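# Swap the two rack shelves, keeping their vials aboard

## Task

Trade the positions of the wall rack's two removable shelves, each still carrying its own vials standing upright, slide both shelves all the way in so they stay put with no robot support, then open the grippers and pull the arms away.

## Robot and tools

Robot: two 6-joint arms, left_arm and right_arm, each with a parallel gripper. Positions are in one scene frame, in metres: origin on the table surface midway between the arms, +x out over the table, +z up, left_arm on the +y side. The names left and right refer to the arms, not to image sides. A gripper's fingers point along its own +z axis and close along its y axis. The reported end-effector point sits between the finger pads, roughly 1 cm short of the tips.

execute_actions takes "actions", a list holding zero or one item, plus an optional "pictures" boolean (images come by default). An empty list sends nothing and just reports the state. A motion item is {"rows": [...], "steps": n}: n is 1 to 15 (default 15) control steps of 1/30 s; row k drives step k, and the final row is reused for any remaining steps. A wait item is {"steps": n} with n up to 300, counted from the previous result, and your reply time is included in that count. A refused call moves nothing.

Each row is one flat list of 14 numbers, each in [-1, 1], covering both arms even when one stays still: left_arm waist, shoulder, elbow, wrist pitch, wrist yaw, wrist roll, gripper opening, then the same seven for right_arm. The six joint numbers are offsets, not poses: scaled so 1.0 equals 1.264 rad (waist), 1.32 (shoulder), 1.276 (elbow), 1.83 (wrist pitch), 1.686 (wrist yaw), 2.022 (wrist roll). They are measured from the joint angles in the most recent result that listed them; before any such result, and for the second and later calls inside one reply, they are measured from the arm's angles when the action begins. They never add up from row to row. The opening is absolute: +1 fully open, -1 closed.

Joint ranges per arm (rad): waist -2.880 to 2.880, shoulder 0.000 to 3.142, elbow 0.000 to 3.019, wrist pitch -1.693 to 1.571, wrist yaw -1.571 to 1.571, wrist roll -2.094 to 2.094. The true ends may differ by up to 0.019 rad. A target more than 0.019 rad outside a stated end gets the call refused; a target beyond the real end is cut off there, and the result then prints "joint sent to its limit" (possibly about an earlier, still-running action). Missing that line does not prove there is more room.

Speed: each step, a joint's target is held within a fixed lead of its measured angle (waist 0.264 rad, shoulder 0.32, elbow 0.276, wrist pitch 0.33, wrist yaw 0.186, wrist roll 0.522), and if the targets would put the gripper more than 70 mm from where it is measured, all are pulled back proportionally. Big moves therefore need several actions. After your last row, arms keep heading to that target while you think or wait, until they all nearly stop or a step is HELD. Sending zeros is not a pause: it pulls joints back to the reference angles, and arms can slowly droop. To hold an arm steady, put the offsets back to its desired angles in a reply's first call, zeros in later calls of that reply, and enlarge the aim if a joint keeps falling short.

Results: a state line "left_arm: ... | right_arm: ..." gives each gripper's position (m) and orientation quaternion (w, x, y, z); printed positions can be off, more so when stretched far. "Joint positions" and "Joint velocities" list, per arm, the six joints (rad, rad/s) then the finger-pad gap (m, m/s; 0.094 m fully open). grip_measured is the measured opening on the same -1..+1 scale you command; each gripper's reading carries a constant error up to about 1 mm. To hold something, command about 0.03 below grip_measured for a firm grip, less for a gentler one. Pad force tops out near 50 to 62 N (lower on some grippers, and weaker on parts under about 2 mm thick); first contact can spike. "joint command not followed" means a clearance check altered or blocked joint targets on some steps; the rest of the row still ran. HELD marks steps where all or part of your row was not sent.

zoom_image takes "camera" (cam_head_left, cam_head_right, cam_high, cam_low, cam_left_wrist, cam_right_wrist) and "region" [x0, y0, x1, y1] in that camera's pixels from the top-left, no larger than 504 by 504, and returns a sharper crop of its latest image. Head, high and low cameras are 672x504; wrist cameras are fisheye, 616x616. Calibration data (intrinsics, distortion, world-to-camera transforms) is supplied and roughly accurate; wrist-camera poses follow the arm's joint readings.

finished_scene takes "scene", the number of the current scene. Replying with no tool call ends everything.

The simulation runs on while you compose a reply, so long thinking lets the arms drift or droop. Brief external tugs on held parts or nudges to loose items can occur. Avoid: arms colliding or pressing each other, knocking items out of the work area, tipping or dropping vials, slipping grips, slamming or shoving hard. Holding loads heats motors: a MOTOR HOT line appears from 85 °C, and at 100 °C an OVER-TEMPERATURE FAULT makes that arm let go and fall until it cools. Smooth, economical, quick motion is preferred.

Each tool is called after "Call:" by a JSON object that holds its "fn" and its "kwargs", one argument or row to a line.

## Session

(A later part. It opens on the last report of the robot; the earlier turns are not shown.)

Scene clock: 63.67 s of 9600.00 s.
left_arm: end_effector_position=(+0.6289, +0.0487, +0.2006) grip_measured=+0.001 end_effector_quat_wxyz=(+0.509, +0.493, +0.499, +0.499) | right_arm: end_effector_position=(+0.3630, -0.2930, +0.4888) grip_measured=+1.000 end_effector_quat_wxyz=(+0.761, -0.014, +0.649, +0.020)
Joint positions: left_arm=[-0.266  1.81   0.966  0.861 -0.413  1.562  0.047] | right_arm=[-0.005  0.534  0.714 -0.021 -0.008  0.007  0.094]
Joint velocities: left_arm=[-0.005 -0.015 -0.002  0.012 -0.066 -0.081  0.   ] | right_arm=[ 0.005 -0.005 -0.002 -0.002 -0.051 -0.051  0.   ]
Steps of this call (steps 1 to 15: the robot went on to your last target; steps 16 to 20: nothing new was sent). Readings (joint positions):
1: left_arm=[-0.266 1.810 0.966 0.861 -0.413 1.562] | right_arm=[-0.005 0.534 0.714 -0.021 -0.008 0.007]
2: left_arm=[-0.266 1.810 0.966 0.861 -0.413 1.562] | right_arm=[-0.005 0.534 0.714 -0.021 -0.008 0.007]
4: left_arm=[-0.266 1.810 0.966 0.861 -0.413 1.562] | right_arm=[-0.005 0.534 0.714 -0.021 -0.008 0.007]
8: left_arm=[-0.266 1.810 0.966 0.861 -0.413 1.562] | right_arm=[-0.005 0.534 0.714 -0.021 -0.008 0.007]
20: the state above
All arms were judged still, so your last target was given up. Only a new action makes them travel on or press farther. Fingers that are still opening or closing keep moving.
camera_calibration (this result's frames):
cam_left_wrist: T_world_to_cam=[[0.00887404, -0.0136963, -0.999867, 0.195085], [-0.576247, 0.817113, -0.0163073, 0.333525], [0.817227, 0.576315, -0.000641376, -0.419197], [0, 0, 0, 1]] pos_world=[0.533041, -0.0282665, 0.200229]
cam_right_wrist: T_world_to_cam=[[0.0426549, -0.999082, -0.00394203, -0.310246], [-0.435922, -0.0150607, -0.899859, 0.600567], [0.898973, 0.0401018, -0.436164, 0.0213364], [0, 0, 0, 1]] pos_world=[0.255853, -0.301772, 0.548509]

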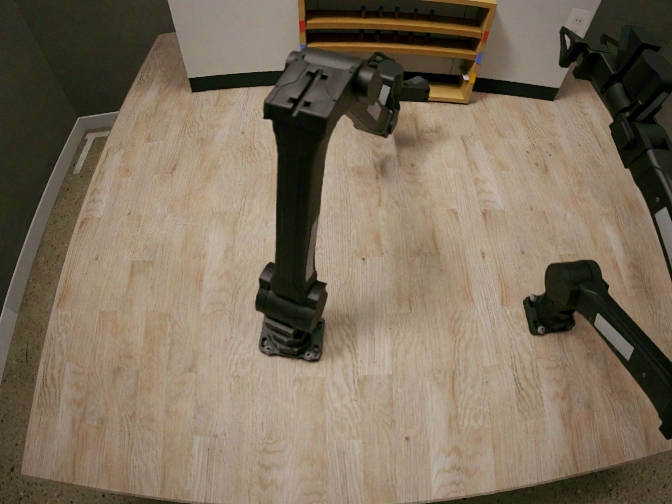

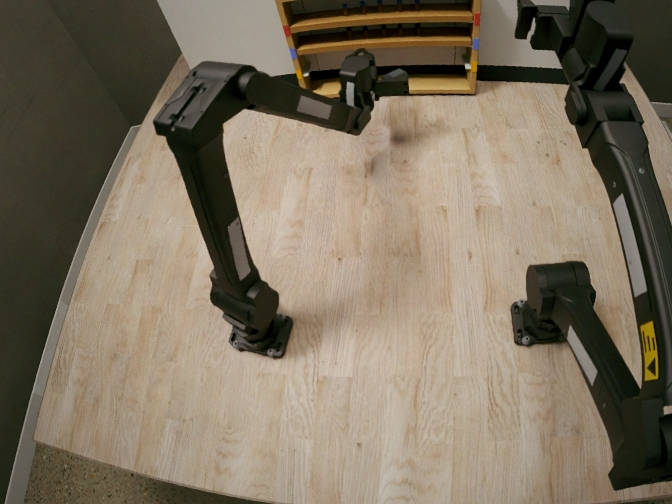

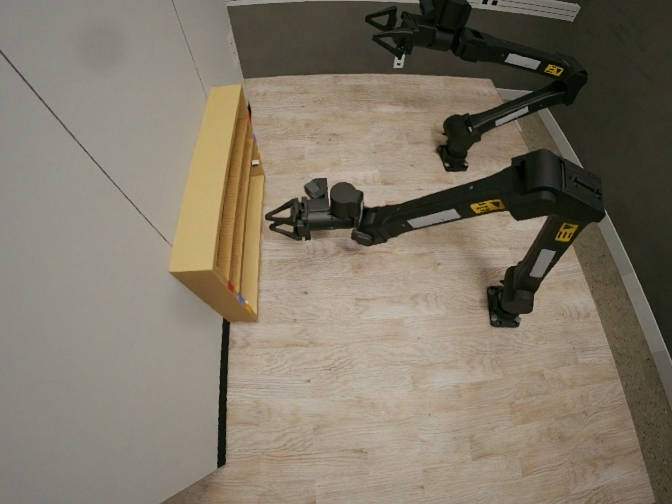

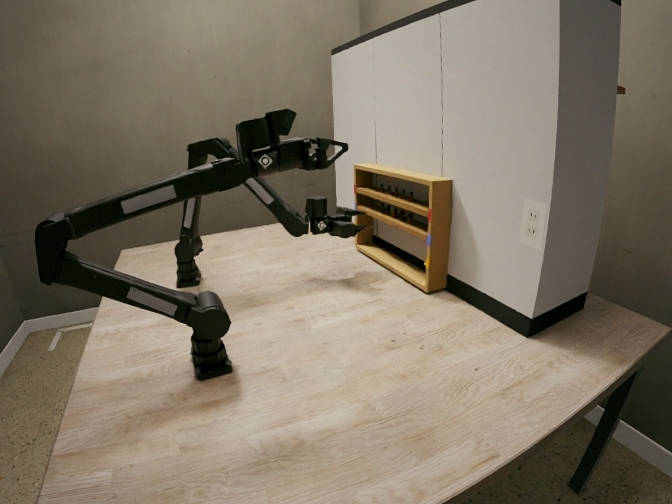

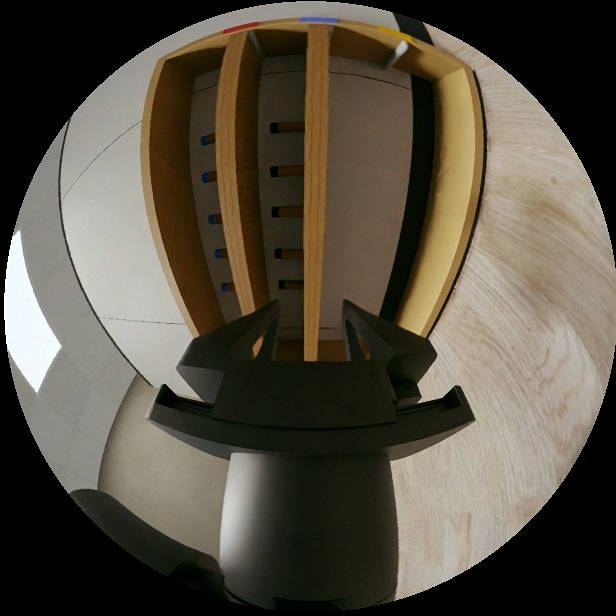

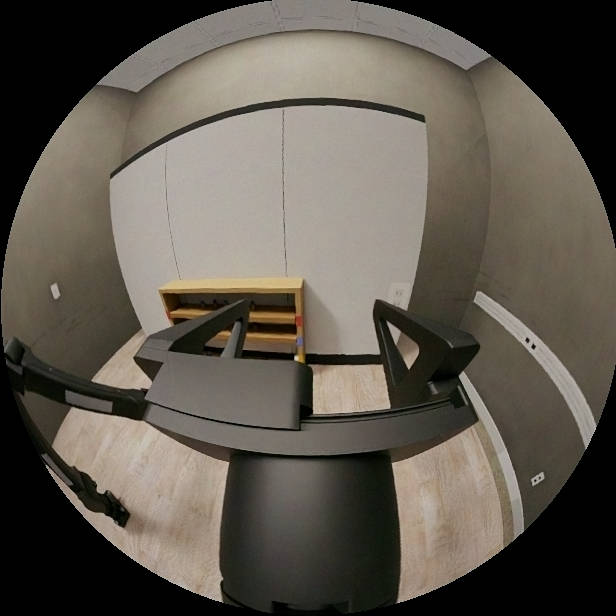

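Call:
{"fn": "execute_actions", "kwargs": {
  "actions": [
    {"rows":[[0.01,0.008,0.03,-0.004,0.002,0,0,0,0,0,0,0,0,1],[0.013,0.016,0.042,-0.008,0.004,0,0,0,0,0,0,0,0,1],[0.017,0.024,0.054,-0.012,0.007,0,0,0,0,0,0,0,0,1],[0.02,0.032,0.067,-0.017,0.009,0,0,0,0,0,0,0,0,1],[0.024,0.04,0.08,-0.021,0.011,0,0,0,0,0,0,0,0,1],[0.028,0.049,0.095,-0.025,0.014,0,0,0,0,0,0,0,0,1],[0.032,0.057,0.11,-0.029,0.016,0,0,0,0,0,0,0,0,1],[0.036,0.065,0.125,-0.034,0.018,0,0,0,0,0,0,0,0,1],[0.04,0.073,0.14,-0.038,0.021,0,0,0,0,0,0,0,0,1],[0.043,0.081,0.154,-0.042,0.023,0.004,0,0,0,0,0,0,0,1]]}
  ],
  "pictures": false
}}

Call:
{"fn": "execute_actions", "kwargs": {
  "actions": [
    {"steps":20}
  ]
}}

Call:
{"fn": "zoom_image", "kwargs": {
  "camera": "cam_left_wrist",
  "region": [150, 30, 470, 370]
}}

Scene clock: 77.00 s of 9600.00 s.
left_arm: end_effector_position=(+0.6855, +0.0566, +0.1856) grip_measured=+0.001 end_effector_quat_wxyz=(+0.496, +0.499, +0.506, +0.499) | right_arm: end_effector_position=(+0.3630, -0.2930, +0.4888) grip_measured=+1.000 end_effector_quat_wxyz=(+0.761, -0.014, +0.649, +0.020)
Joint positions: left_arm=[-0.216  1.922  1.12   0.791 -0.377  1.563  0.047] | right_arm=[-0.005  0.534  0.714 -0.021 -0.008  0.007  0.094]
Joint velocities: left_arm=[ 0.005 -0.015  0.012  0.002  0.037 -0.051  0.   ] | right_arm=[-0.015 -0.024  0.007  0.002 -0.095 -0.007  0.   ]
Steps of this call (steps 1 to 90: nothing new was sent; then 9.83 s passed at rest; steps 91 to 105: all 15 steps of this action). Readings (joint positions):
91: left_arm=[-0.266 1.810 0.966 0.861 -0.413 1.562] | right_arm=[-0.005 0.534 0.714 -0.021 -0.008 0.007]
92: left_arm=[-0.266 1.811 0.967 0.859 -0.412 1.562] | right_arm=[-0.005 0.534 0.714 -0.021 -0.008 0.007]
94: left_arm=[-0.263 1.819 0.977 0.850 -0.405 1.562] | right_arm=[-0.005 0.534 0.714 -0.021 -0.008 0.007]
98: left_arm=[-0.248 1.865 1.042 0.821 -0.390 1.562] | right_arm=[-0.005 0.534 0.714 -0.021 -0.008 0.007]
105: the state above

Scene clock: 77.67 s of 9600.00 s.
left_arm: end_effector_position=(+0.6856, +0.0565, +0.1858) grip_measured=+0.001 end_effector_quat_wxyz=(+0.496, +0.498, +0.506, +0.499) | right_arm: end_effector_position=(+0.3630, -0.2930, +0.4888) grip_measured=+1.000 end_effector_quat_wxyz=(+0.761, -0.014, +0.649, +0.020)
Joint positions: left_arm=[-0.216  1.922  1.121  0.791 -0.377  1.563  0.047] | right_arm=[-0.005  0.534  0.714 -0.021 -0.008  0.007  0.094]
Joint velocities: left_arm=[-0.005 -0.015 -0.007 -0.022 -0.037 -0.066 -0.001] | right_arm=[0.005 0.005 0.002 0.007 0.066 0.022 0.   ]
Steps of this call (steps 1 to 15: the robot went on to your last target; steps 16 to 20: nothing new was sent). Readings (joint positions):
1: left_arm=[-0.216 1.922 1.120 0.791 -0.377 1.563] | right_arm=[-0.005 0.534 0.714 -0.021 -0.008 0.007]
2: left_arm=[-0.216 1.922 1.121 0.791 -0.377 1.563] | right_arm=[-0.005 0.534 0.714 -0.021 -0.008 0.007]
4: left_arm=[-0.216 1.922 1.121 0.791 -0.377 1.563] | right_arm=[-0.005 0.534 0.714 -0.021 -0.008 0.007]
8: left_arm=[-0.216 1.922 1.121 0.791 -0.377 1.563] | right_arm=[-0.005 0.534 0.714 -0.021 -0.008 0.007]
20: the state above
All arms were judged still, so your last target was given up. Only a new action makes them travel on or press farther. Fingers that are still opening or closing keep moving.
camera_calibration (this result's frames):
cam_left_wrist: T_world_to_cam=[[-0.0163587, -0.00240362, -0.999863, 0.196596], [-0.587523, 0.809171, 0.00766724, 0.363272], [0.809042, 0.587568, -0.0146492, -0.462522], [0, 0, 0, 1]] pos_world=[0.590847, -0.0217139, 0.187008]
cam_right_wrist: T_world_to_cam=[[0.0426549, -0.999082, -0.00394203, -0.310246], [-0.435922, -0.0150607, -0.899859, 0.600567], [0.898973, 0.0401018, -0.436164, 0.0213364], [0, 0, 0, 1]] pos_world=[0.255853, -0.301772, 0.548509]

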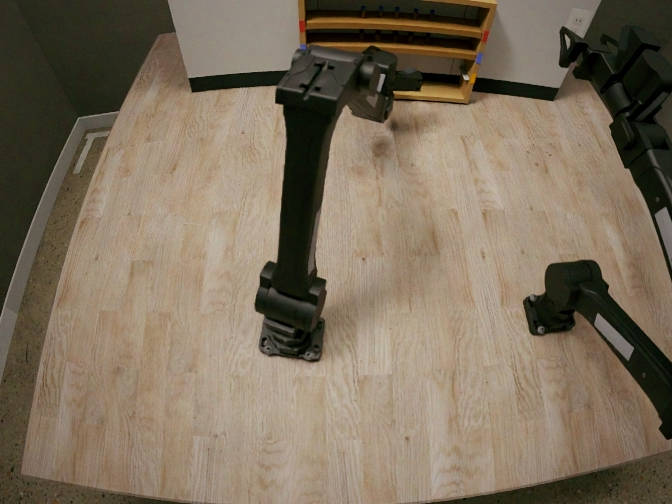

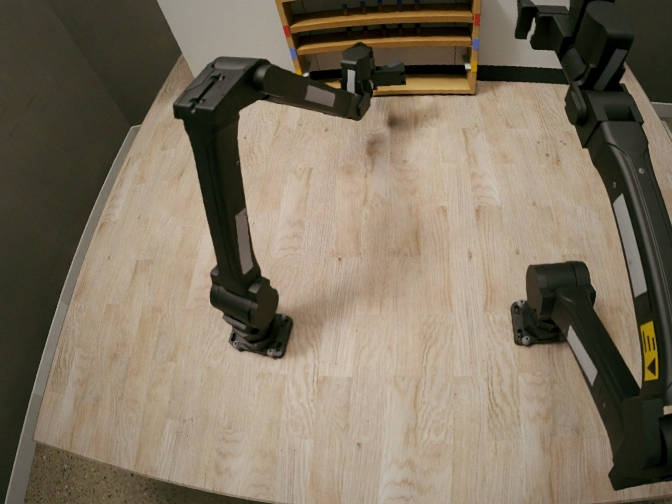

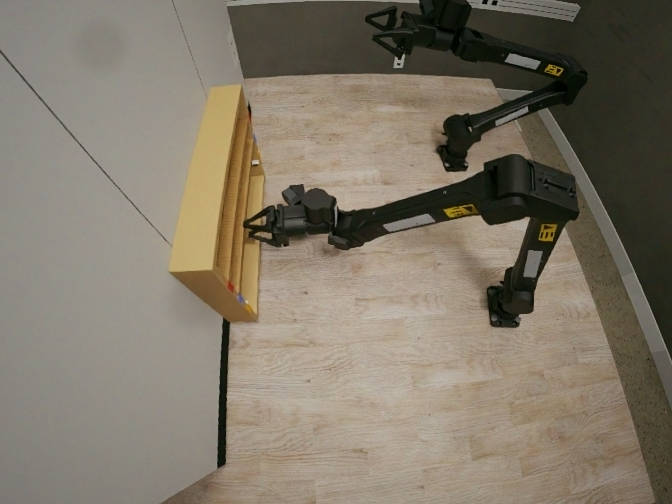

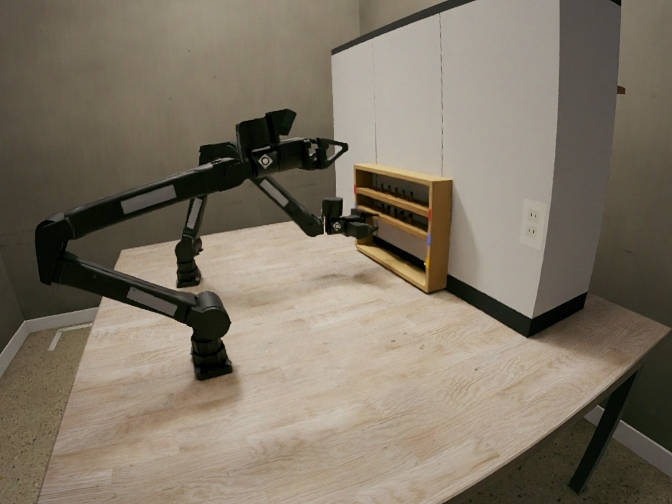

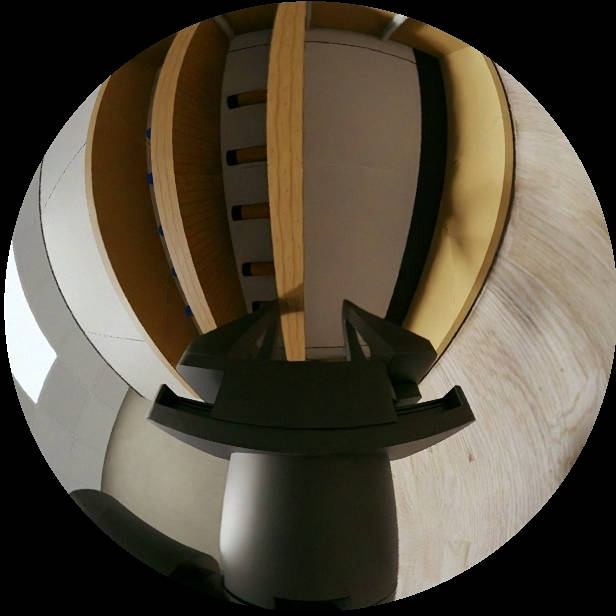

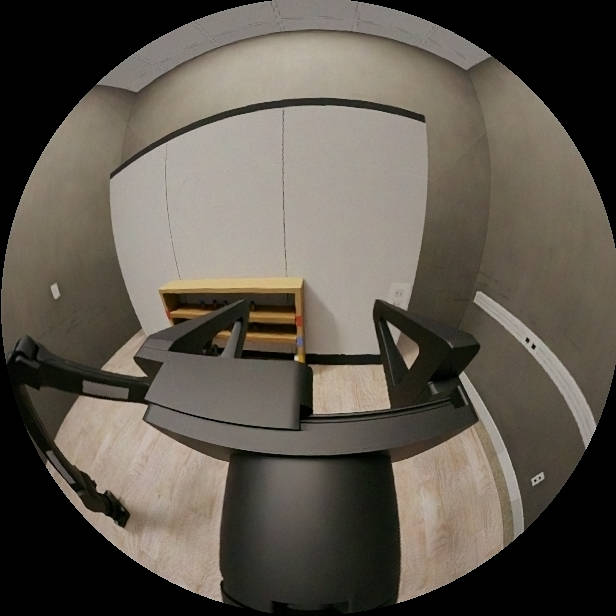

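Region (150, 30, 470, 370) of cam_left_wrist's 616x616 image, scaled by 1.482, with more detail than that image has; it fills the left 474 columns of this view, and the rest is white.

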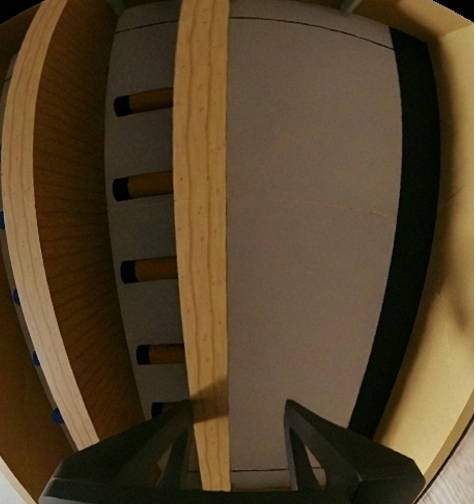

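Call:
{"fn": "execute_actions", "kwargs": {
  "actions": [
    {"rows":[[0,-0.01,0.04,0,0,0,0,0,0,0,0,0,0,1],[0,-0.01,0.05,-0.005,0,0,0,0,0,0,0,0,0,1],[0,-0.01,0.055,-0.01,0,0,0,0,0,0,0,0,0,1],[0,-0.01,0.055,-0.01,0,0,0,0,0,0,0,0,0,1],[0,-0.01,0.06,-0.012,0,0,0,0,0,0,0,0,0,1],[0.005,-0.005,0.07,-0.016,0.003,0,0,0,0,0,0,0,0,1],[0.009,0.002,0.08,-0.021,0.006,0,0,0,0,0,0,0,0,1],[0.012,0.008,0.09,-0.026,0.008,0,0,0,0,0,0,0,0,1],[0.015,0.014,0.1,-0.031,0.011,0,0,0,0,0,0,0,0,1],[0.017,0.02,0.111,-0.035,0.013,0.004,0,0,0,0,0,0,0,1]]}
  ],
  "pictures": false
}}

Call:
{"fn": "execute_actions", "kwargs": {
  "actions": [
    {"steps":20}
  ]
}}

Scene clock: 87.13 s of 9600.00 s.
left_arm: end_effector_position=(+0.7131, +0.0508, +0.2125) grip_measured=+0.001 end_effector_quat_wxyz=(+0.507, +0.492, +0.500, +0.501) | right_arm: end_effector_position=(+0.3630, -0.2930, +0.4888) grip_measured=+1.000 end_effector_quat_wxyz=(+0.761, -0.014, +0.649, +0.020)
Joint positions: left_arm=[-0.206  1.937  1.22   0.735 -0.359  1.563  0.047] | right_arm=[-0.005  0.534  0.714 -0.021 -0.008  0.007  0.094]
Joint velocities: left_arm=[ 0.024 -0.015 -0.012 -0.022 -0.022  0.022  0.   ] | right_arm=[ 0.005  0.005  0.002 -0.002 -0.007  0.007  0.   ]
Steps of this call (steps 1 to 90: nothing new was sent; then 5.97 s passed at rest; steps 91 to 105: all 15 steps of this action). Readings (joint positions):
91: left_arm=[-0.216 1.922 1.121 0.791 -0.377 1.563] | right_arm=[-0.005 0.534 0.714 -0.021 -0.008 0.007]
92: left_arm=[-0.216 1.922 1.122 0.790 -0.377 1.563] | right_arm=[-0.005 0.534 0.714 -0.021 -0.008 0.007]
94: left_arm=[-0.216 1.922 1.129 0.782 -0.377 1.563] | right_arm=[-0.005 0.534 0.714 -0.021 -0.008 0.007]
98: left_arm=[-0.216 1.923 1.158 0.762 -0.371 1.563] | right_arm=[-0.005 0.534 0.714 -0.021 -0.008 0.007]
105: the state above

Scene clock: 87.80 s of 9600.00 s.
left_arm: end_effector_position=(+0.7141, +0.0526, +0.2073) grip_measured=+0.001 end_effector_quat_wxyz=(+0.503, +0.494, +0.502, +0.501) | right_arm: end_effector_position=(+0.3630, -0.2930, +0.4888) grip_measured=+1.000 end_effector_quat_wxyz=(+0.761, -0.014, +0.649, +0.020)
Joint positions: left_arm=[-0.203  1.944  1.22   0.731 -0.359  1.563  0.047] | right_arm=[-0.005  0.534  0.714 -0.021 -0.008  0.007  0.094]
Joint velocities: left_arm=[-0.015 -0.015  0.017 -0.007 -0.066 -0.066 -0.   ] | right_arm=[-0.005 -0.015 -0.002 -0.012 -0.007 -0.022  0.   ]
Steps of this call (steps 1 to 15: the robot went on to your last target; steps 16 to 20: nothing new was sent). Readings (joint positions):
1: left_arm=[-0.205 1.937 1.220 0.734 -0.359 1.563] | right_arm=[-0.005 0.534 0.714 -0.021 -0.008 0.007]
2: left_arm=[-0.204 1.938 1.220 0.733 -0.359 1.563] | right_arm=[-0.005 0.534 0.714 -0.021 -0.008 0.007]
4: left_arm=[-0.203 1.940 1.220 0.732 -0.359 1.563] | right_arm=[-0.005 0.534 0.714 -0.021 -0.008 0.007]
8: left_arm=[-0.203 1.943 1.220 0.731 -0.359 1.563] | right_arm=[-0.005 0.534 0.714 -0.021 -0.008 0.007]
20: the state above
All arms were judged still, so your last target was given up. Only a new action makes them travel on or press farther. Fingers that are still opening or closing keep moving.
camera_calibration (this result's frames):
cam_left_wrist: T_world_to_cam=[[0.000741923, -0.00882432, -0.999961, 0.206683], [-0.583193, 0.812298, -0.00760096, 0.382947], [0.812333, 0.583176, -0.00454362, -0.487132], [0, 0, 0, 1]] pos_world=[0.618892, -0.0251598, 0.207373]
cam_right_wrist: T_world_to_cam=[[0.0426549, -0.999082, -0.00394203, -0.310246], [-0.435922, -0.0150607, -0.899859, 0.600567], [0.898973, 0.0401018, -0.436164, 0.0213364], [0, 0, 0, 1]] pos_world=[0.255853, -0.301772, 0.548509]

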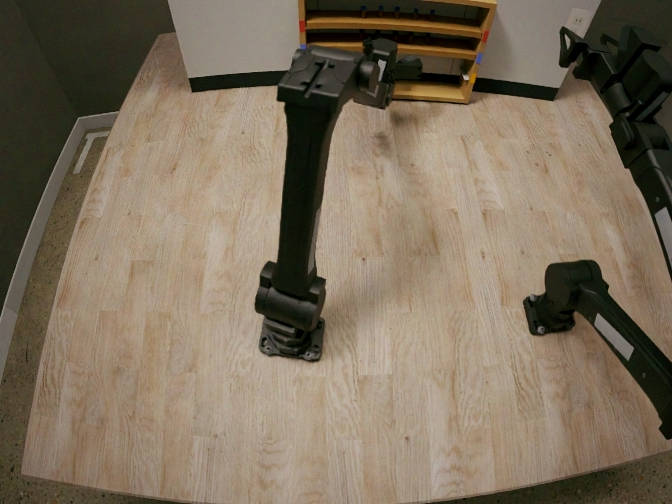

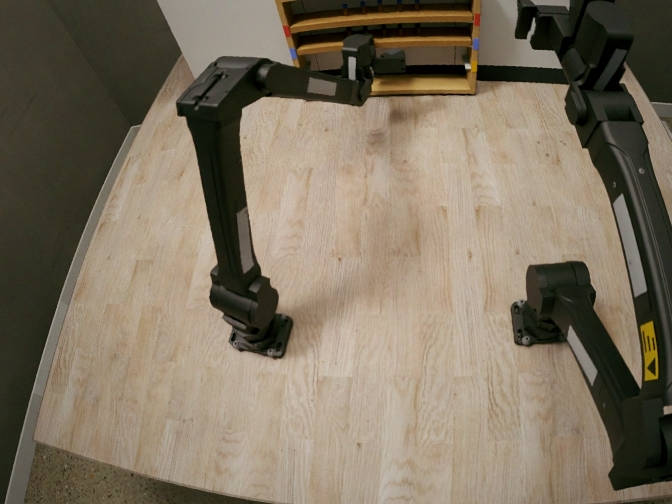

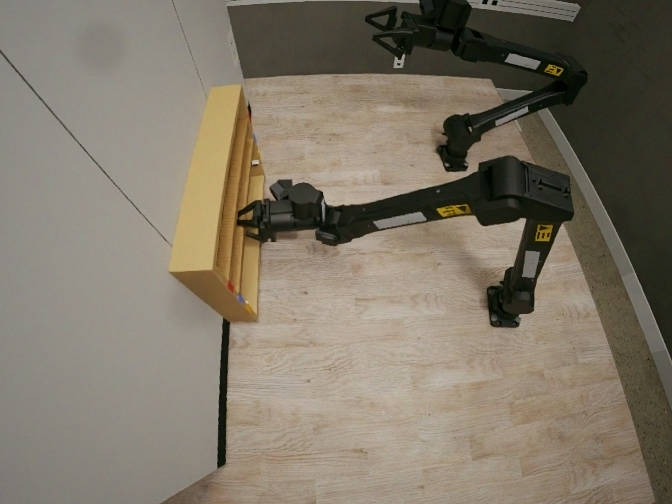

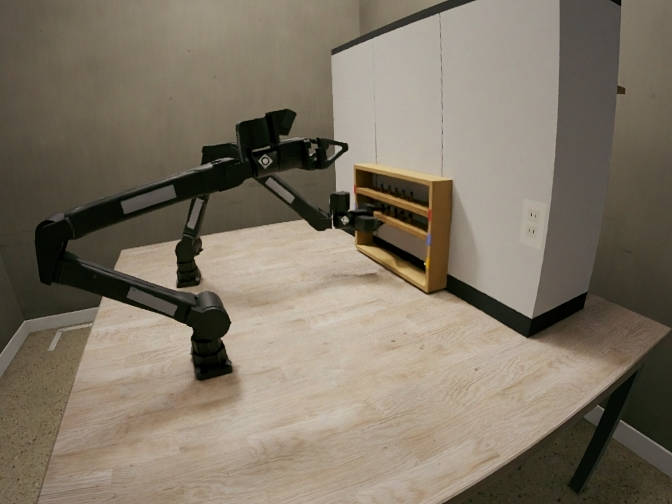

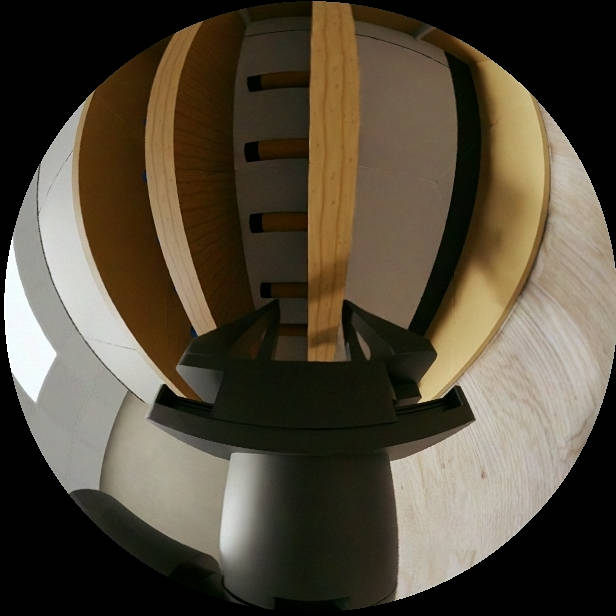

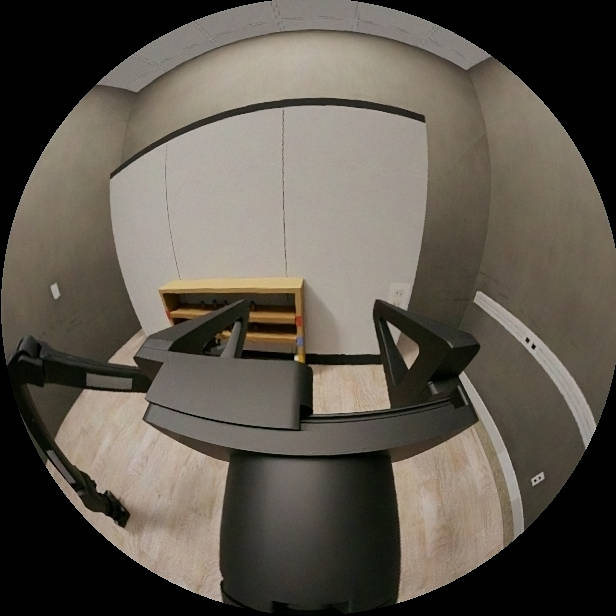

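Call:
{"fn": "execute_actions", "kwargs": {
  "actions": [
    {"rows":[[0,0.012,0.025,-0.005,0,0,-0.2,0,0,0,0,0,0,1]]}
  ],
  "pictures": false
}}

Call:
{"fn": "execute_actions", "kwargs": {
  "actions": [
    {"steps":15}
  ],
  "pictures": false
}}

Scene clock: 93.07 s of 9600.00 s.
left_arm: end_effector_position=(+0.7149, +0.0523, +0.1968) grip_measured=-0.198 end_effector_quat_wxyz=(+0.497, +0.500, +0.505, +0.498) | right_arm: end_effector_position=(+0.3630, -0.2930, +0.4888) grip_measured=+1.000 end_effector_quat_wxyz=(+0.761, -0.014, +0.649, +0.020)
Joint positions: left_arm=[-0.203  1.957  1.22   0.726 -0.359  1.563  0.038] | right_arm=[-0.005  0.534  0.714 -0.021 -0.008  0.007  0.094]
Joint velocities: left_arm=[ 0.005 -0.005  0.002  0.007 -0.081 -0.007  0.   ] | right_arm=[-0.015  0.005  0.007 -0.017  0.007 -0.081  0.   ]
Steps of this call (steps 1 to 90: nothing new was sent; then 1.77 s passed at rest; steps 91 to 105: all 15 steps of this action). Readings (joint positions):
91: left_arm=[-0.203 1.944 1.220 0.731 -0.359 1.563] | right_arm=[-0.005 0.534 0.714 -0.021 -0.008 0.007]
92: left_arm=[-0.203 1.945 1.220 0.730 -0.359 1.563] | right_arm=[-0.005 0.534 0.714 -0.021 -0.008 0.007]
94: left_arm=[-0.203 1.947 1.220 0.729 -0.359 1.563] | right_arm=[-0.005 0.534 0.714 -0.021 -0.008 0.007]
98: left_arm=[-0.203 1.954 1.220 0.727 -0.359 1.563] | right_arm=[-0.005 0.534 0.714 -0.021 -0.008 0.007]
105: the state above

Scene clock: 93.57 s of 9600.00 s.
left_arm: end_effector_position=(+0.7149, +0.0523, +0.1968) grip_measured=-0.198 end_effector_quat_wxyz=(+0.497, +0.500, +0.505, +0.498) | right_arm: end_effector_position=(+0.3630, -0.2930, +0.4888) grip_measured=+1.000 end_effector_quat_wxyz=(+0.761, -0.014, +0.649, +0.020)
Joint positions: left_arm=[-0.203  1.957  1.22   0.726 -0.359  1.563  0.038] | right_arm=[-0.005  0.534  0.714 -0.021 -0.008  0.007  0.094]
Joint velocities: left_arm=[-0.015 -0.005 -0.007  0.007  0.022 -0.066 -0.001] | right_arm=[ 0.015  0.005 -0.012 -0.012  0.037 -0.022  0.   ]
Steps of this call (steps 1 to 15: the robot went on to your last target). Readings (joint positions):
1: left_arm=[-0.203 1.957 1.220 0.726 -0.359 1.563] | right_arm=[-0.005 0.534 0.714 -0.021 -0.008 0.007]
2: left_arm=[-0.203 1.957 1.220 0.726 -0.359 1.563] | right_arm=[-0.005 0.534 0.714 -0.021 -0.008 0.007]
4: left_arm=[-0.203 1.957 1.220 0.726 -0.359 1.563] | right_arm=[-0.005 0.534 0.714 -0.021 -0.008 0.007]
8: left_arm=[-0.203 1.957 1.220 0.726 -0.359 1.563] | right_arm=[-0.005 0.534 0.714 -0.021 -0.008 0.007]
15: the state above
All arms were judged still, so your last target was given up. Only a new action makes them travel on or press farther. Fingers that are still opening or closing keep moving.

Close gradually.

Call:
{"fn": "execute_actions", "kwargs": {
  "actions": [
    {"rows":[[0,0,0.025,0,0,0,-0.35,0,0,0,0,0,0,1],[0,0,0.025,0,0,0,-0.45,0,0,0,0,0,0,1],[0,0,0.025,0,0,0,-0.5,0,0,0,0,0,0,1],[0,0,0.025,0,0,0,-0.54,0,0,0,0,0,0,1],[0,0,0.025,0,0,0,-0.57,0,0,0,0,0,0,1],[0,0,0.025,0,0,0,-0.59,0,0,0,0,0,0,1],[0,0,0.025,0,0,0,-0.61,0,0,0,0,0,0,1],[0,0,0.025,0,0,0,-0.63,0,0,0,0,0,0,1],[0,0,0.025,0,0,0,-0.65,0,0,0,0,0,0,1],[0,0,0.025,0,0,0,-0.67,0,0,0,0,0,0,1]]}
  ]
}}

Scene clock: 97.30 s of 9600.00 s.
left_arm: end_effector_position=(+0.7152, +0.0522, +0.1995) grip_measured=-0.624 end_effector_quat_wxyz=(+0.499, +0.498, +0.504, +0.499) | right_arm: end_effector_position=(+0.3630, -0.2930, +0.4888) grip_measured=+1.000 end_effector_quat_wxyz=(+0.761, -0.014, +0.649, +0.020)
Joint positions: left_arm=[-0.203  1.955  1.222  0.729 -0.359  1.563  0.018] | right_arm=[-0.005  0.534  0.714 -0.021 -0.008  0.007  0.094]
Joint velocities: left_arm=[-0.015 -0.005 -0.012 -0.007  0.022  0.007 -0.001] | right_arm=[ 0.005  0.005 -0.007 -0.017 -0.037 -0.066  0.   ]
Steps of this call (steps 1 to 90: nothing new was sent; then 0.23 s passed at rest; steps 91 to 105: all 15 steps of this action). Readings (joint positions):
91: left_arm=[-0.203 1.957 1.220 0.726 -0.359 1.563] | right_arm=[-0.005 0.534 0.714 -0.021 -0.008 0.007]
92: left_arm=[-0.203 1.957 1.220 0.726 -0.359 1.563] | right_arm=[-0.005 0.534 0.714 -0.021 -0.008 0.007]
94: left_arm=[-0.203 1.956 1.220 0.727 -0.359 1.563] | right_arm=[-0.005 0.534 0.714 -0.021 -0.008 0.007]
98: left_arm=[-0.203 1.955 1.221 0.728 -0.359 1.563] | right_arm=[-0.005 0.534 0.714 -0.021 -0.008 0.007]
105: the state above
camera_calibration (this result's frames):
cam_left_wrist: T_world_to_cam=[[-0.0107153, -0.00383823, -0.999935, 0.206774], [-0.58322, 0.812308, 0.00313176, 0.381754], [0.812244, 0.583215, -0.0109427, -0.486498], [0, 0, 0, 1]] pos_world=[0.620017, -0.025575, 0.200242]
cam_right_wrist: T_world_to_cam=[[0.0426549, -0.999082, -0.00394203, -0.310246], [-0.435922, -0.0150607, -0.899859, 0.600567], [0.898973, 0.0401018, -0.436164, 0.0213364], [0, 0, 0, 1]] pos_world=[0.255853, -0.301772, 0.548509]

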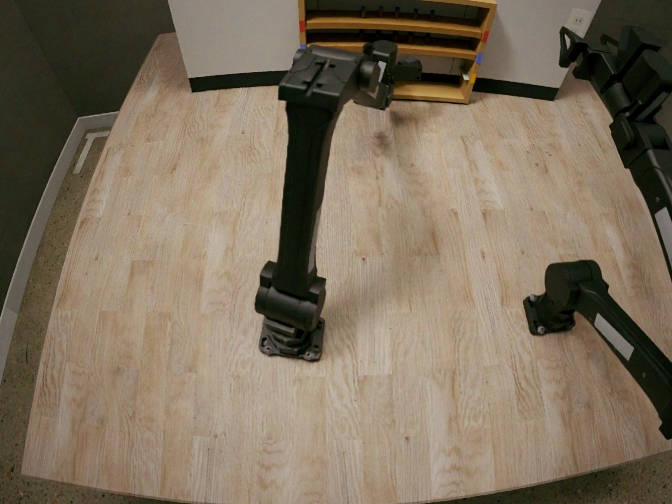

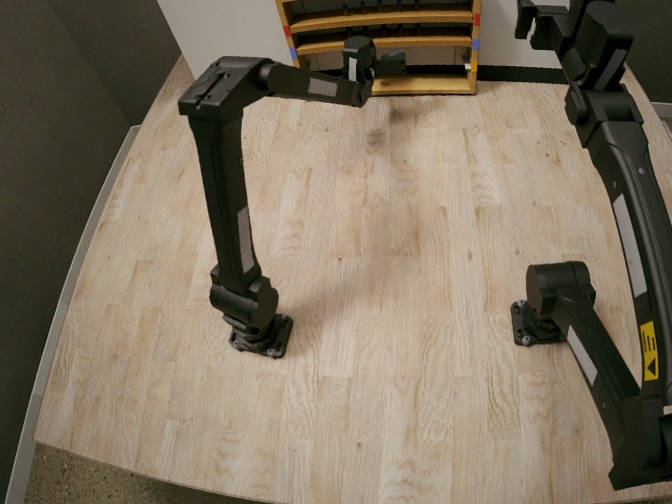

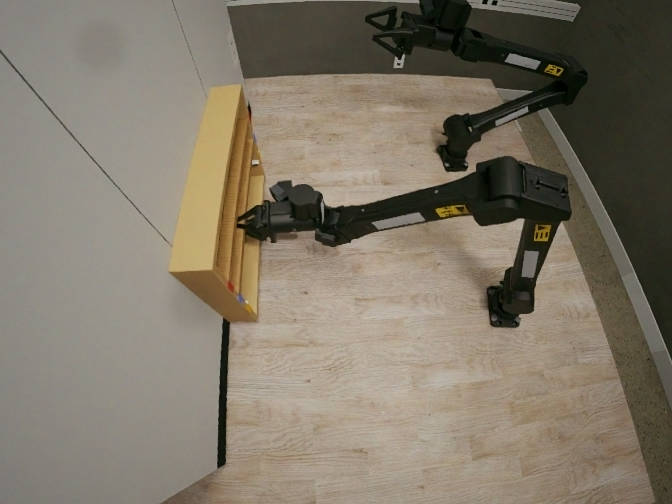

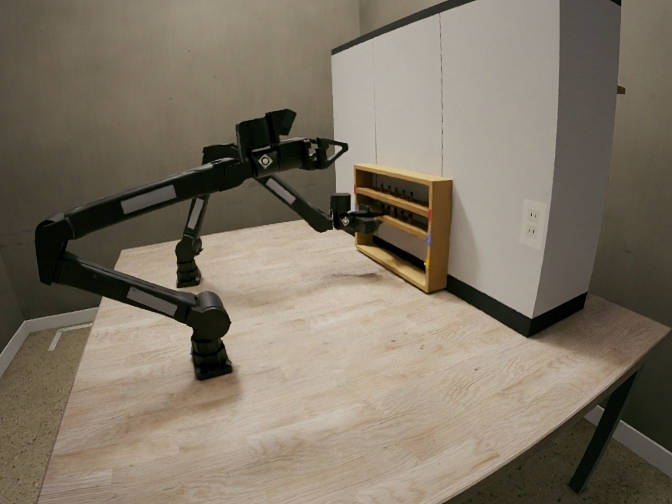

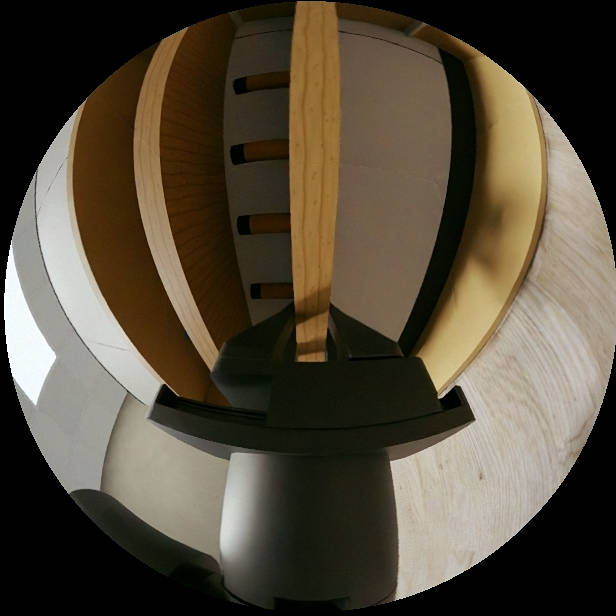

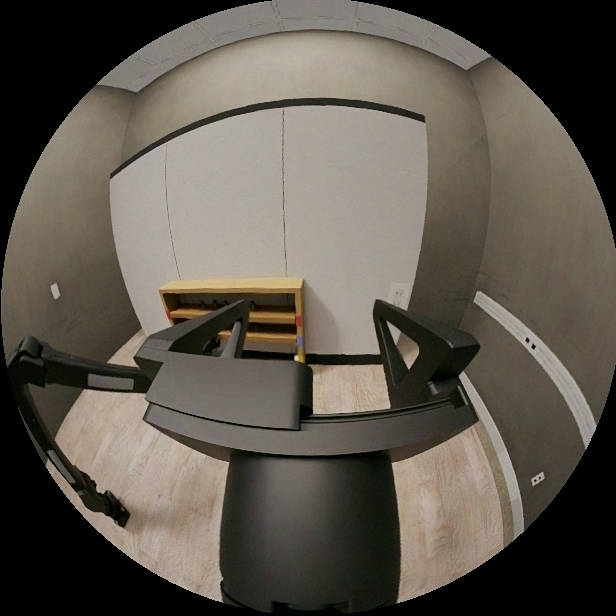

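Call:
{"fn": "execute_actions", "kwargs": {
  "actions": [
    {"rows":[[-0.005,-0.012,0.02,0.008,-0.002,0,-0.66,0,0,0,0,0,0,1],[-0.006,-0.016,0.015,0.01,-0.003,0,-0.66,0,0,0,0,0,0,1],[-0.007,-0.02,0.01,0.011,-0.004,0,-0.66,0,0,0,0,0,0,1],[-0.008,-0.023,0.004,0.013,-0.004,0,-0.66,0,0,0,0,0,0,1],[-0.01,-0.027,-0.002,0.014,-0.005,0,-0.66,0,0,0,0,0,0,1],[-0.011,-0.03,-0.008,0.016,-0.006,0,-0.66,0,0,0,0,0,0,1],[-0.012,-0.034,-0.014,0.017,-0.007,0,-0.66,0,0,0,0,0,0,1],[-0.013,-0.038,-0.02,0.019,-0.008,0,-0.66,0,0,0,0,0,0,1],[-0.015,-0.041,-0.027,0.02,-0.009,0,-0.66,0,0,0,0,0,0,1],[-0.016,-0.045,-0.033,0.022,-0.009,0,-0.66,0,0,0,0,0,0,1],[-0.017,-0.048,-0.039,0.023,-0.01,0,-0.66,0,0,0,0,0,0,1],[-0.018,-0.052,-0.045,0.025,-0.011,0,-0.66,0,0,0,0,0,0,1]]}
  ],
  "pictures": false
}}

Call:
{"fn": "execute_actions", "kwargs": {
  "actions": [
    {"steps":20}
  ]
}}

Scene clock: 108.37 s of 9600.00 s.
left_arm: end_effector_position=(+0.6973, +0.0540, +0.2009) grip_measured=-0.624 end_effector_quat_wxyz=(+0.498, +0.497, +0.505, +0.501) | right_arm: end_effector_position=(+0.3630, -0.2930, +0.4888) grip_measured=+1.000 end_effector_quat_wxyz=(+0.761, -0.014, +0.649, +0.020)
Joint positions: left_arm=[-0.213  1.919  1.166  0.75  -0.374  1.564  0.018] | right_arm=[-0.005  0.534  0.714 -0.021 -0.008  0.007  0.094]
Joint velocities: left_arm=[-0.024 -0.063 -0.051 -0.007 -0.022 -0.022 -0.   ] | right_arm=[ 0.005 -0.015  0.007 -0.027 -0.051 -0.037  0.   ]
Steps of this call (steps 1 to 15: the robot went on to your last target; steps 16 to 90: nothing new was sent; then 7.57 s passed at rest; steps 91 to 105: all 15 steps of this action). Readings (joint positions):
91: left_arm=[-0.203 1.954 1.222 0.730 -0.359 1.563] | right_arm=[-0.005 0.534 0.714 -0.021 -0.008 0.007]
92: left_arm=[-0.203 1.954 1.222 0.731 -0.359 1.564] | right_arm=[-0.005 0.534 0.714 -0.021 -0.008 0.007]
94: left_arm=[-0.203 1.954 1.222 0.732 -0.360 1.564] | right_arm=[-0.005 0.534 0.714 -0.021 -0.008 0.007]
98: left_arm=[-0.205 1.950 1.214 0.738 -0.364 1.564] | right_arm=[-0.005 0.534 0.714 -0.021 -0.008 0.007]
105: the state above

Scene clock: 109.03 s of 9600.00 s.
left_arm: end_effector_position=(+0.6968, +0.0539, +0.2011) grip_measured=-0.624 end_effector_quat_wxyz=(+0.498, +0.496, +0.505, +0.501) | right_arm: end_effector_position=(+0.3630, -0.2930, +0.4888) grip_measured=+1.000 end_effector_quat_wxyz=(+0.761, -0.014, +0.649, +0.020)
Joint positions: left_arm=[-0.213  1.918  1.164  0.751 -0.375  1.564  0.018] | right_arm=[-0.005  0.534  0.714 -0.021 -0.008  0.007  0.094]
Joint velocities: left_arm=[-0.005 -0.024 -0.027 -0.007  0.051  0.022  0.001] | right_arm=[-0.005 -0.005 -0.012 -0.012 -0.022  0.007  0.   ]
Steps of this call (steps 1 to 15: the robot went on to your last target; steps 16 to 20: nothing new was sent). Readings (joint positions):
1: left_arm=[-0.213 1.918 1.164 0.750 -0.375 1.564] | right_arm=[-0.005 0.534 0.714 -0.021 -0.008 0.007]
2: left_arm=[-0.213 1.918 1.164 0.750 -0.375 1.564] | right_arm=[-0.005 0.534 0.714 -0.021 -0.008 0.007]
4: left_arm=[-0.213 1.918 1.164 0.751 -0.375 1.564] | right_arm=[-0.005 0.534 0.714 -0.021 -0.008 0.007]
8: left_arm=[-0.213 1.918 1.164 0.751 -0.375 1.564] | right_arm=[-0.005 0.534 0.714 -0.021 -0.008 0.007]
20: the state above
All arms were judged still, so your last target was given up. Only a new action makes them travel on or press farther. Fingers that are still opening or closing keep moving.
camera_calibration (this result's frames):
cam_left_wrist: T_world_to_cam=[[-0.00960908, -0.00348093, -0.999948, 0.207451], [-0.587859, 0.808958, 0.002833, 0.373063], [0.808906, 0.587856, -0.00981964, -0.470723], [0, 0, 0, 1]] pos_world=[0.602073, -0.0243529, 0.201761]
cam_right_wrist: T_world_to_cam=[[0.0426549, -0.999082, -0.00394203, -0.310246], [-0.435922, -0.0150607, -0.899859, 0.600567], [0.898973, 0.0401018, -0.436164, 0.0213364], [0, 0, 0, 1]] pos_world=[0.255853, -0.301772, 0.548509]

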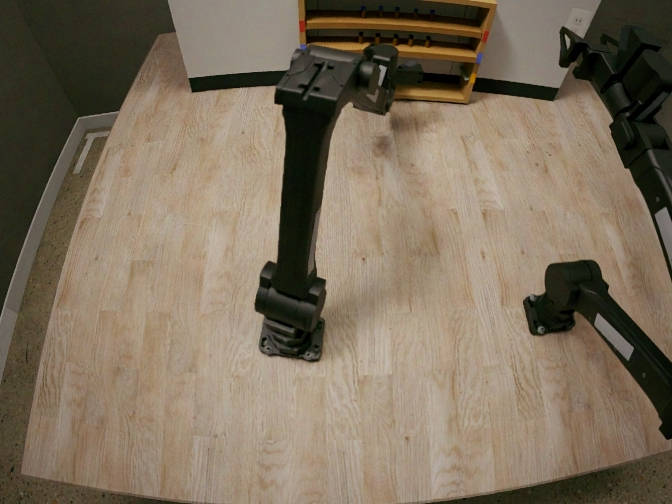

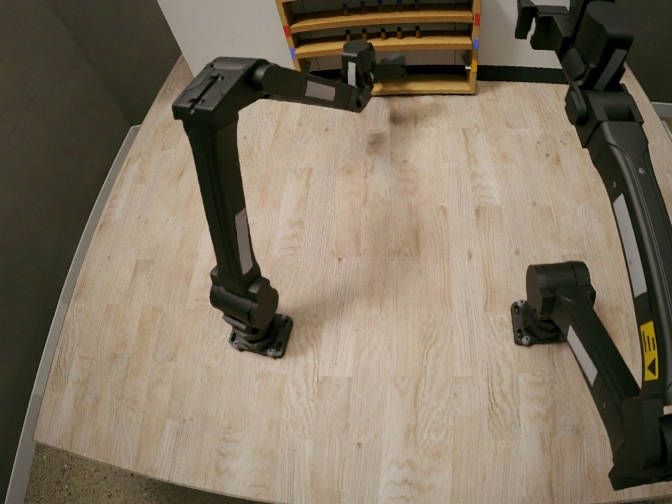

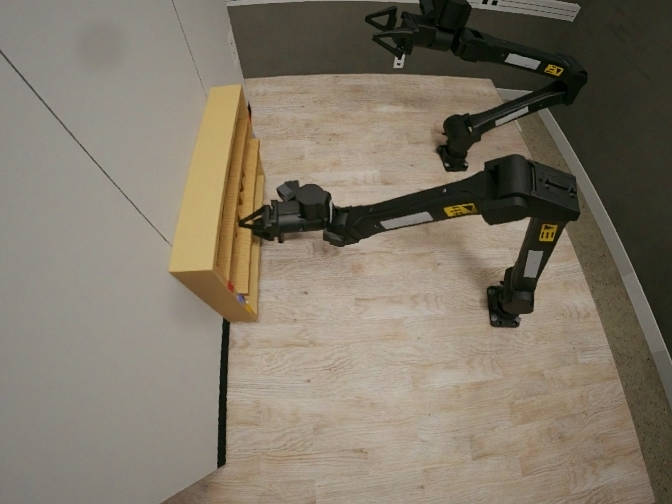

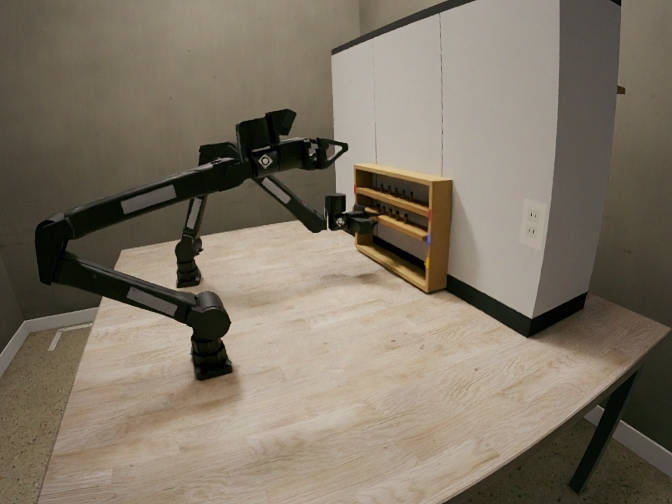

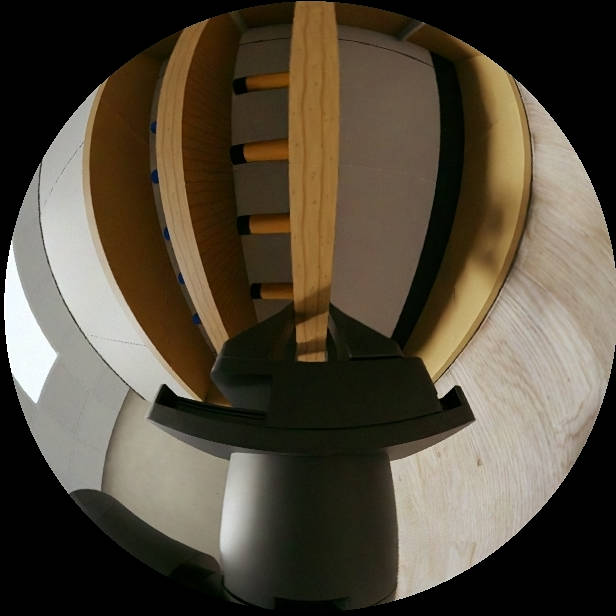

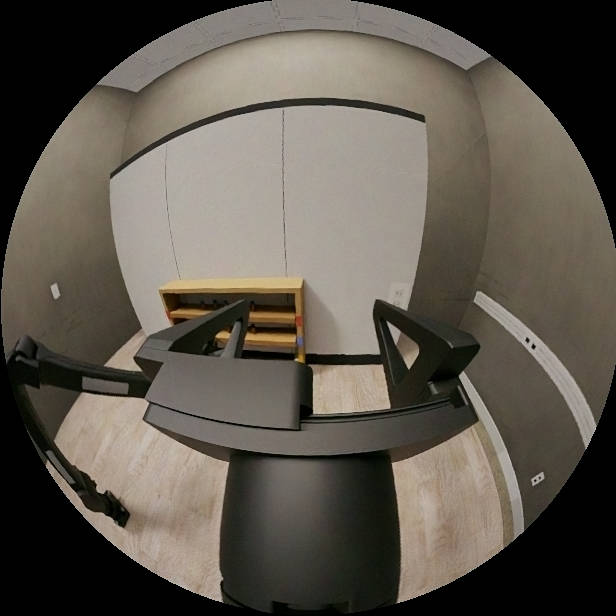

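Call:
{"fn": "execute_actions", "kwargs": {
  "actions": [
    {"rows":[[-0.011,-0.027,-0.002,0.015,-0.002,0,-0.66,0,0,0,0,0,0,1],[-0.013,-0.031,-0.008,0.017,-0.003,0,-0.66,0,0,0,0,0,0,1],[-0.014,-0.035,-0.015,0.018,-0.004,0,-0.66,0,0,0,0,0,0,1],[-0.016,-0.04,-0.021,0.02,-0.005,0,-0.66,0,0,0,0,0,0,1],[-0.018,-0.044,-0.028,0.022,-0.006,0,-0.66,0,0,0,0,0,0,1],[-0.019,-0.048,-0.034,0.024,-0.007,0,-0.66,0,0,0,0,0,0,1],[-0.021,-0.052,-0.04,0.026,-0.008,0,-0.66,0,0,0,0,0,0,1],[-0.022,-0.056,-0.047,0.028,-0.009,0,-0.66,0,0,0,0,0,0,1],[-0.024,-0.06,-0.053,0.03,-0.01,0,-0.66,0,0,0,0,0,0,1],[-0.025,-0.065,-0.06,0.032,-0.011,0,-0.66,0,0,0,0,0,0,1],[-0.027,-0.069,-0.066,0.033,-0.012,0,-0.66,0,0,0,0,0,0,1],[-0.028,-0.073,-0.073,0.035,-0.012,0,-0.66,0,0,0,0,0,0,1],[-0.03,-0.077,-0.079,0.037,-0.013,0,-0.66,0,0,0,0,0,0,1]]}
  ],
  "pictures": false
}}

Call:
{"fn": "execute_actions", "kwargs": {
  "actions": [
    {"steps":20}
  ],
  "pictures": false
}}

Scene clock: 115.50 s of 9600.00 s.
left_arm: end_effector_position=(+0.6630, +0.0535, +0.2006) grip_measured=-0.624 end_effector_quat_wxyz=(+0.498, +0.498, +0.505, +0.500) | right_arm: end_effector_position=(+0.3630, -0.2930, +0.4888) grip_measured=+1.000 end_effector_quat_wxyz=(+0.761, -0.014, +0.649, +0.020)
Joint positions: left_arm=[-0.236  1.857  1.063  0.789 -0.395  1.564  0.018] | right_arm=[-0.005  0.534  0.714 -0.021 -0.008  0.007  0.094]
Joint velocities: left_arm=[-0.015 -0.093 -0.134  0.007 -0.081 -0.022  0.001] | right_arm=[-0.015 -0.015 -0.002  0.022  0.022 -0.051  0.   ]
Steps of this call (steps 1 to 90: nothing new was sent; then 2.97 s passed at rest; steps 91 to 105: all 15 steps of this action). Readings (joint positions):
91: left_arm=[-0.213 1.918 1.164 0.751 -0.375 1.564] | right_arm=[-0.005 0.534 0.714 -0.021 -0.008 0.007]
92: left_arm=[-0.213 1.918 1.163 0.752 -0.375 1.564] | right_arm=[-0.005 0.534 0.714 -0.021 -0.008 0.007]
94: left_arm=[-0.215 1.915 1.155 0.759 -0.376 1.564] | right_arm=[-0.005 0.534 0.714 -0.021 -0.008 0.007]
98: left_arm=[-0.223 1.894 1.120 0.771 -0.384 1.564] | right_arm=[-0.005 0.534 0.714 -0.021 -0.008 0.007]
105: the state above

Scene clock: 116.17 s of 9600.00 s.
left_arm: end_effector_position=(+0.6614, +0.0532, +0.2008) grip_measured=-0.624 end_effector_quat_wxyz=(+0.498, +0.498, +0.505, +0.500) | right_arm: end_effector_position=(+0.3630, -0.2930, +0.4888) grip_measured=+1.000 end_effector_quat_wxyz=(+0.761, -0.014, +0.649, +0.020)
Joint positions: left_arm=[-0.237  1.854  1.059  0.79  -0.396  1.564  0.018] | right_arm=[-0.005  0.534  0.714 -0.021 -0.008  0.007  0.094]
Joint velocities: left_arm=[-0.015 -0.005  0.022 -0.007  0.022 -0.066 -0.001] | right_arm=[ 0.005 -0.015  0.007  0.002 -0.022  0.037  0.   ]
Steps of this call (steps 1 to 15: the robot went on to your last target; steps 16 to 20: nothing new was sent). Readings (joint positions):
1: left_arm=[-0.237 1.855 1.060 0.789 -0.395 1.564] | right_arm=[-0.005 0.534 0.714 -0.021 -0.008 0.007]
2: left_arm=[-0.237 1.854 1.059 0.789 -0.396 1.564] | right_arm=[-0.005 0.534 0.714 -0.021 -0.008 0.007]
4: left_arm=[-0.237 1.854 1.059 0.790 -0.396 1.564] | right_arm=[-0.005 0.534 0.714 -0.021 -0.008 0.007]
8: left_arm=[-0.237 1.854 1.059 0.790 -0.396 1.564] | right_arm=[-0.005 0.534 0.714 -0.021 -0.008 0.007]
20: the state above
All arms were judged still, so your last target was given up. Only a new action makes them travel on or press farther. Fingers that are still opening or closing keep moving.


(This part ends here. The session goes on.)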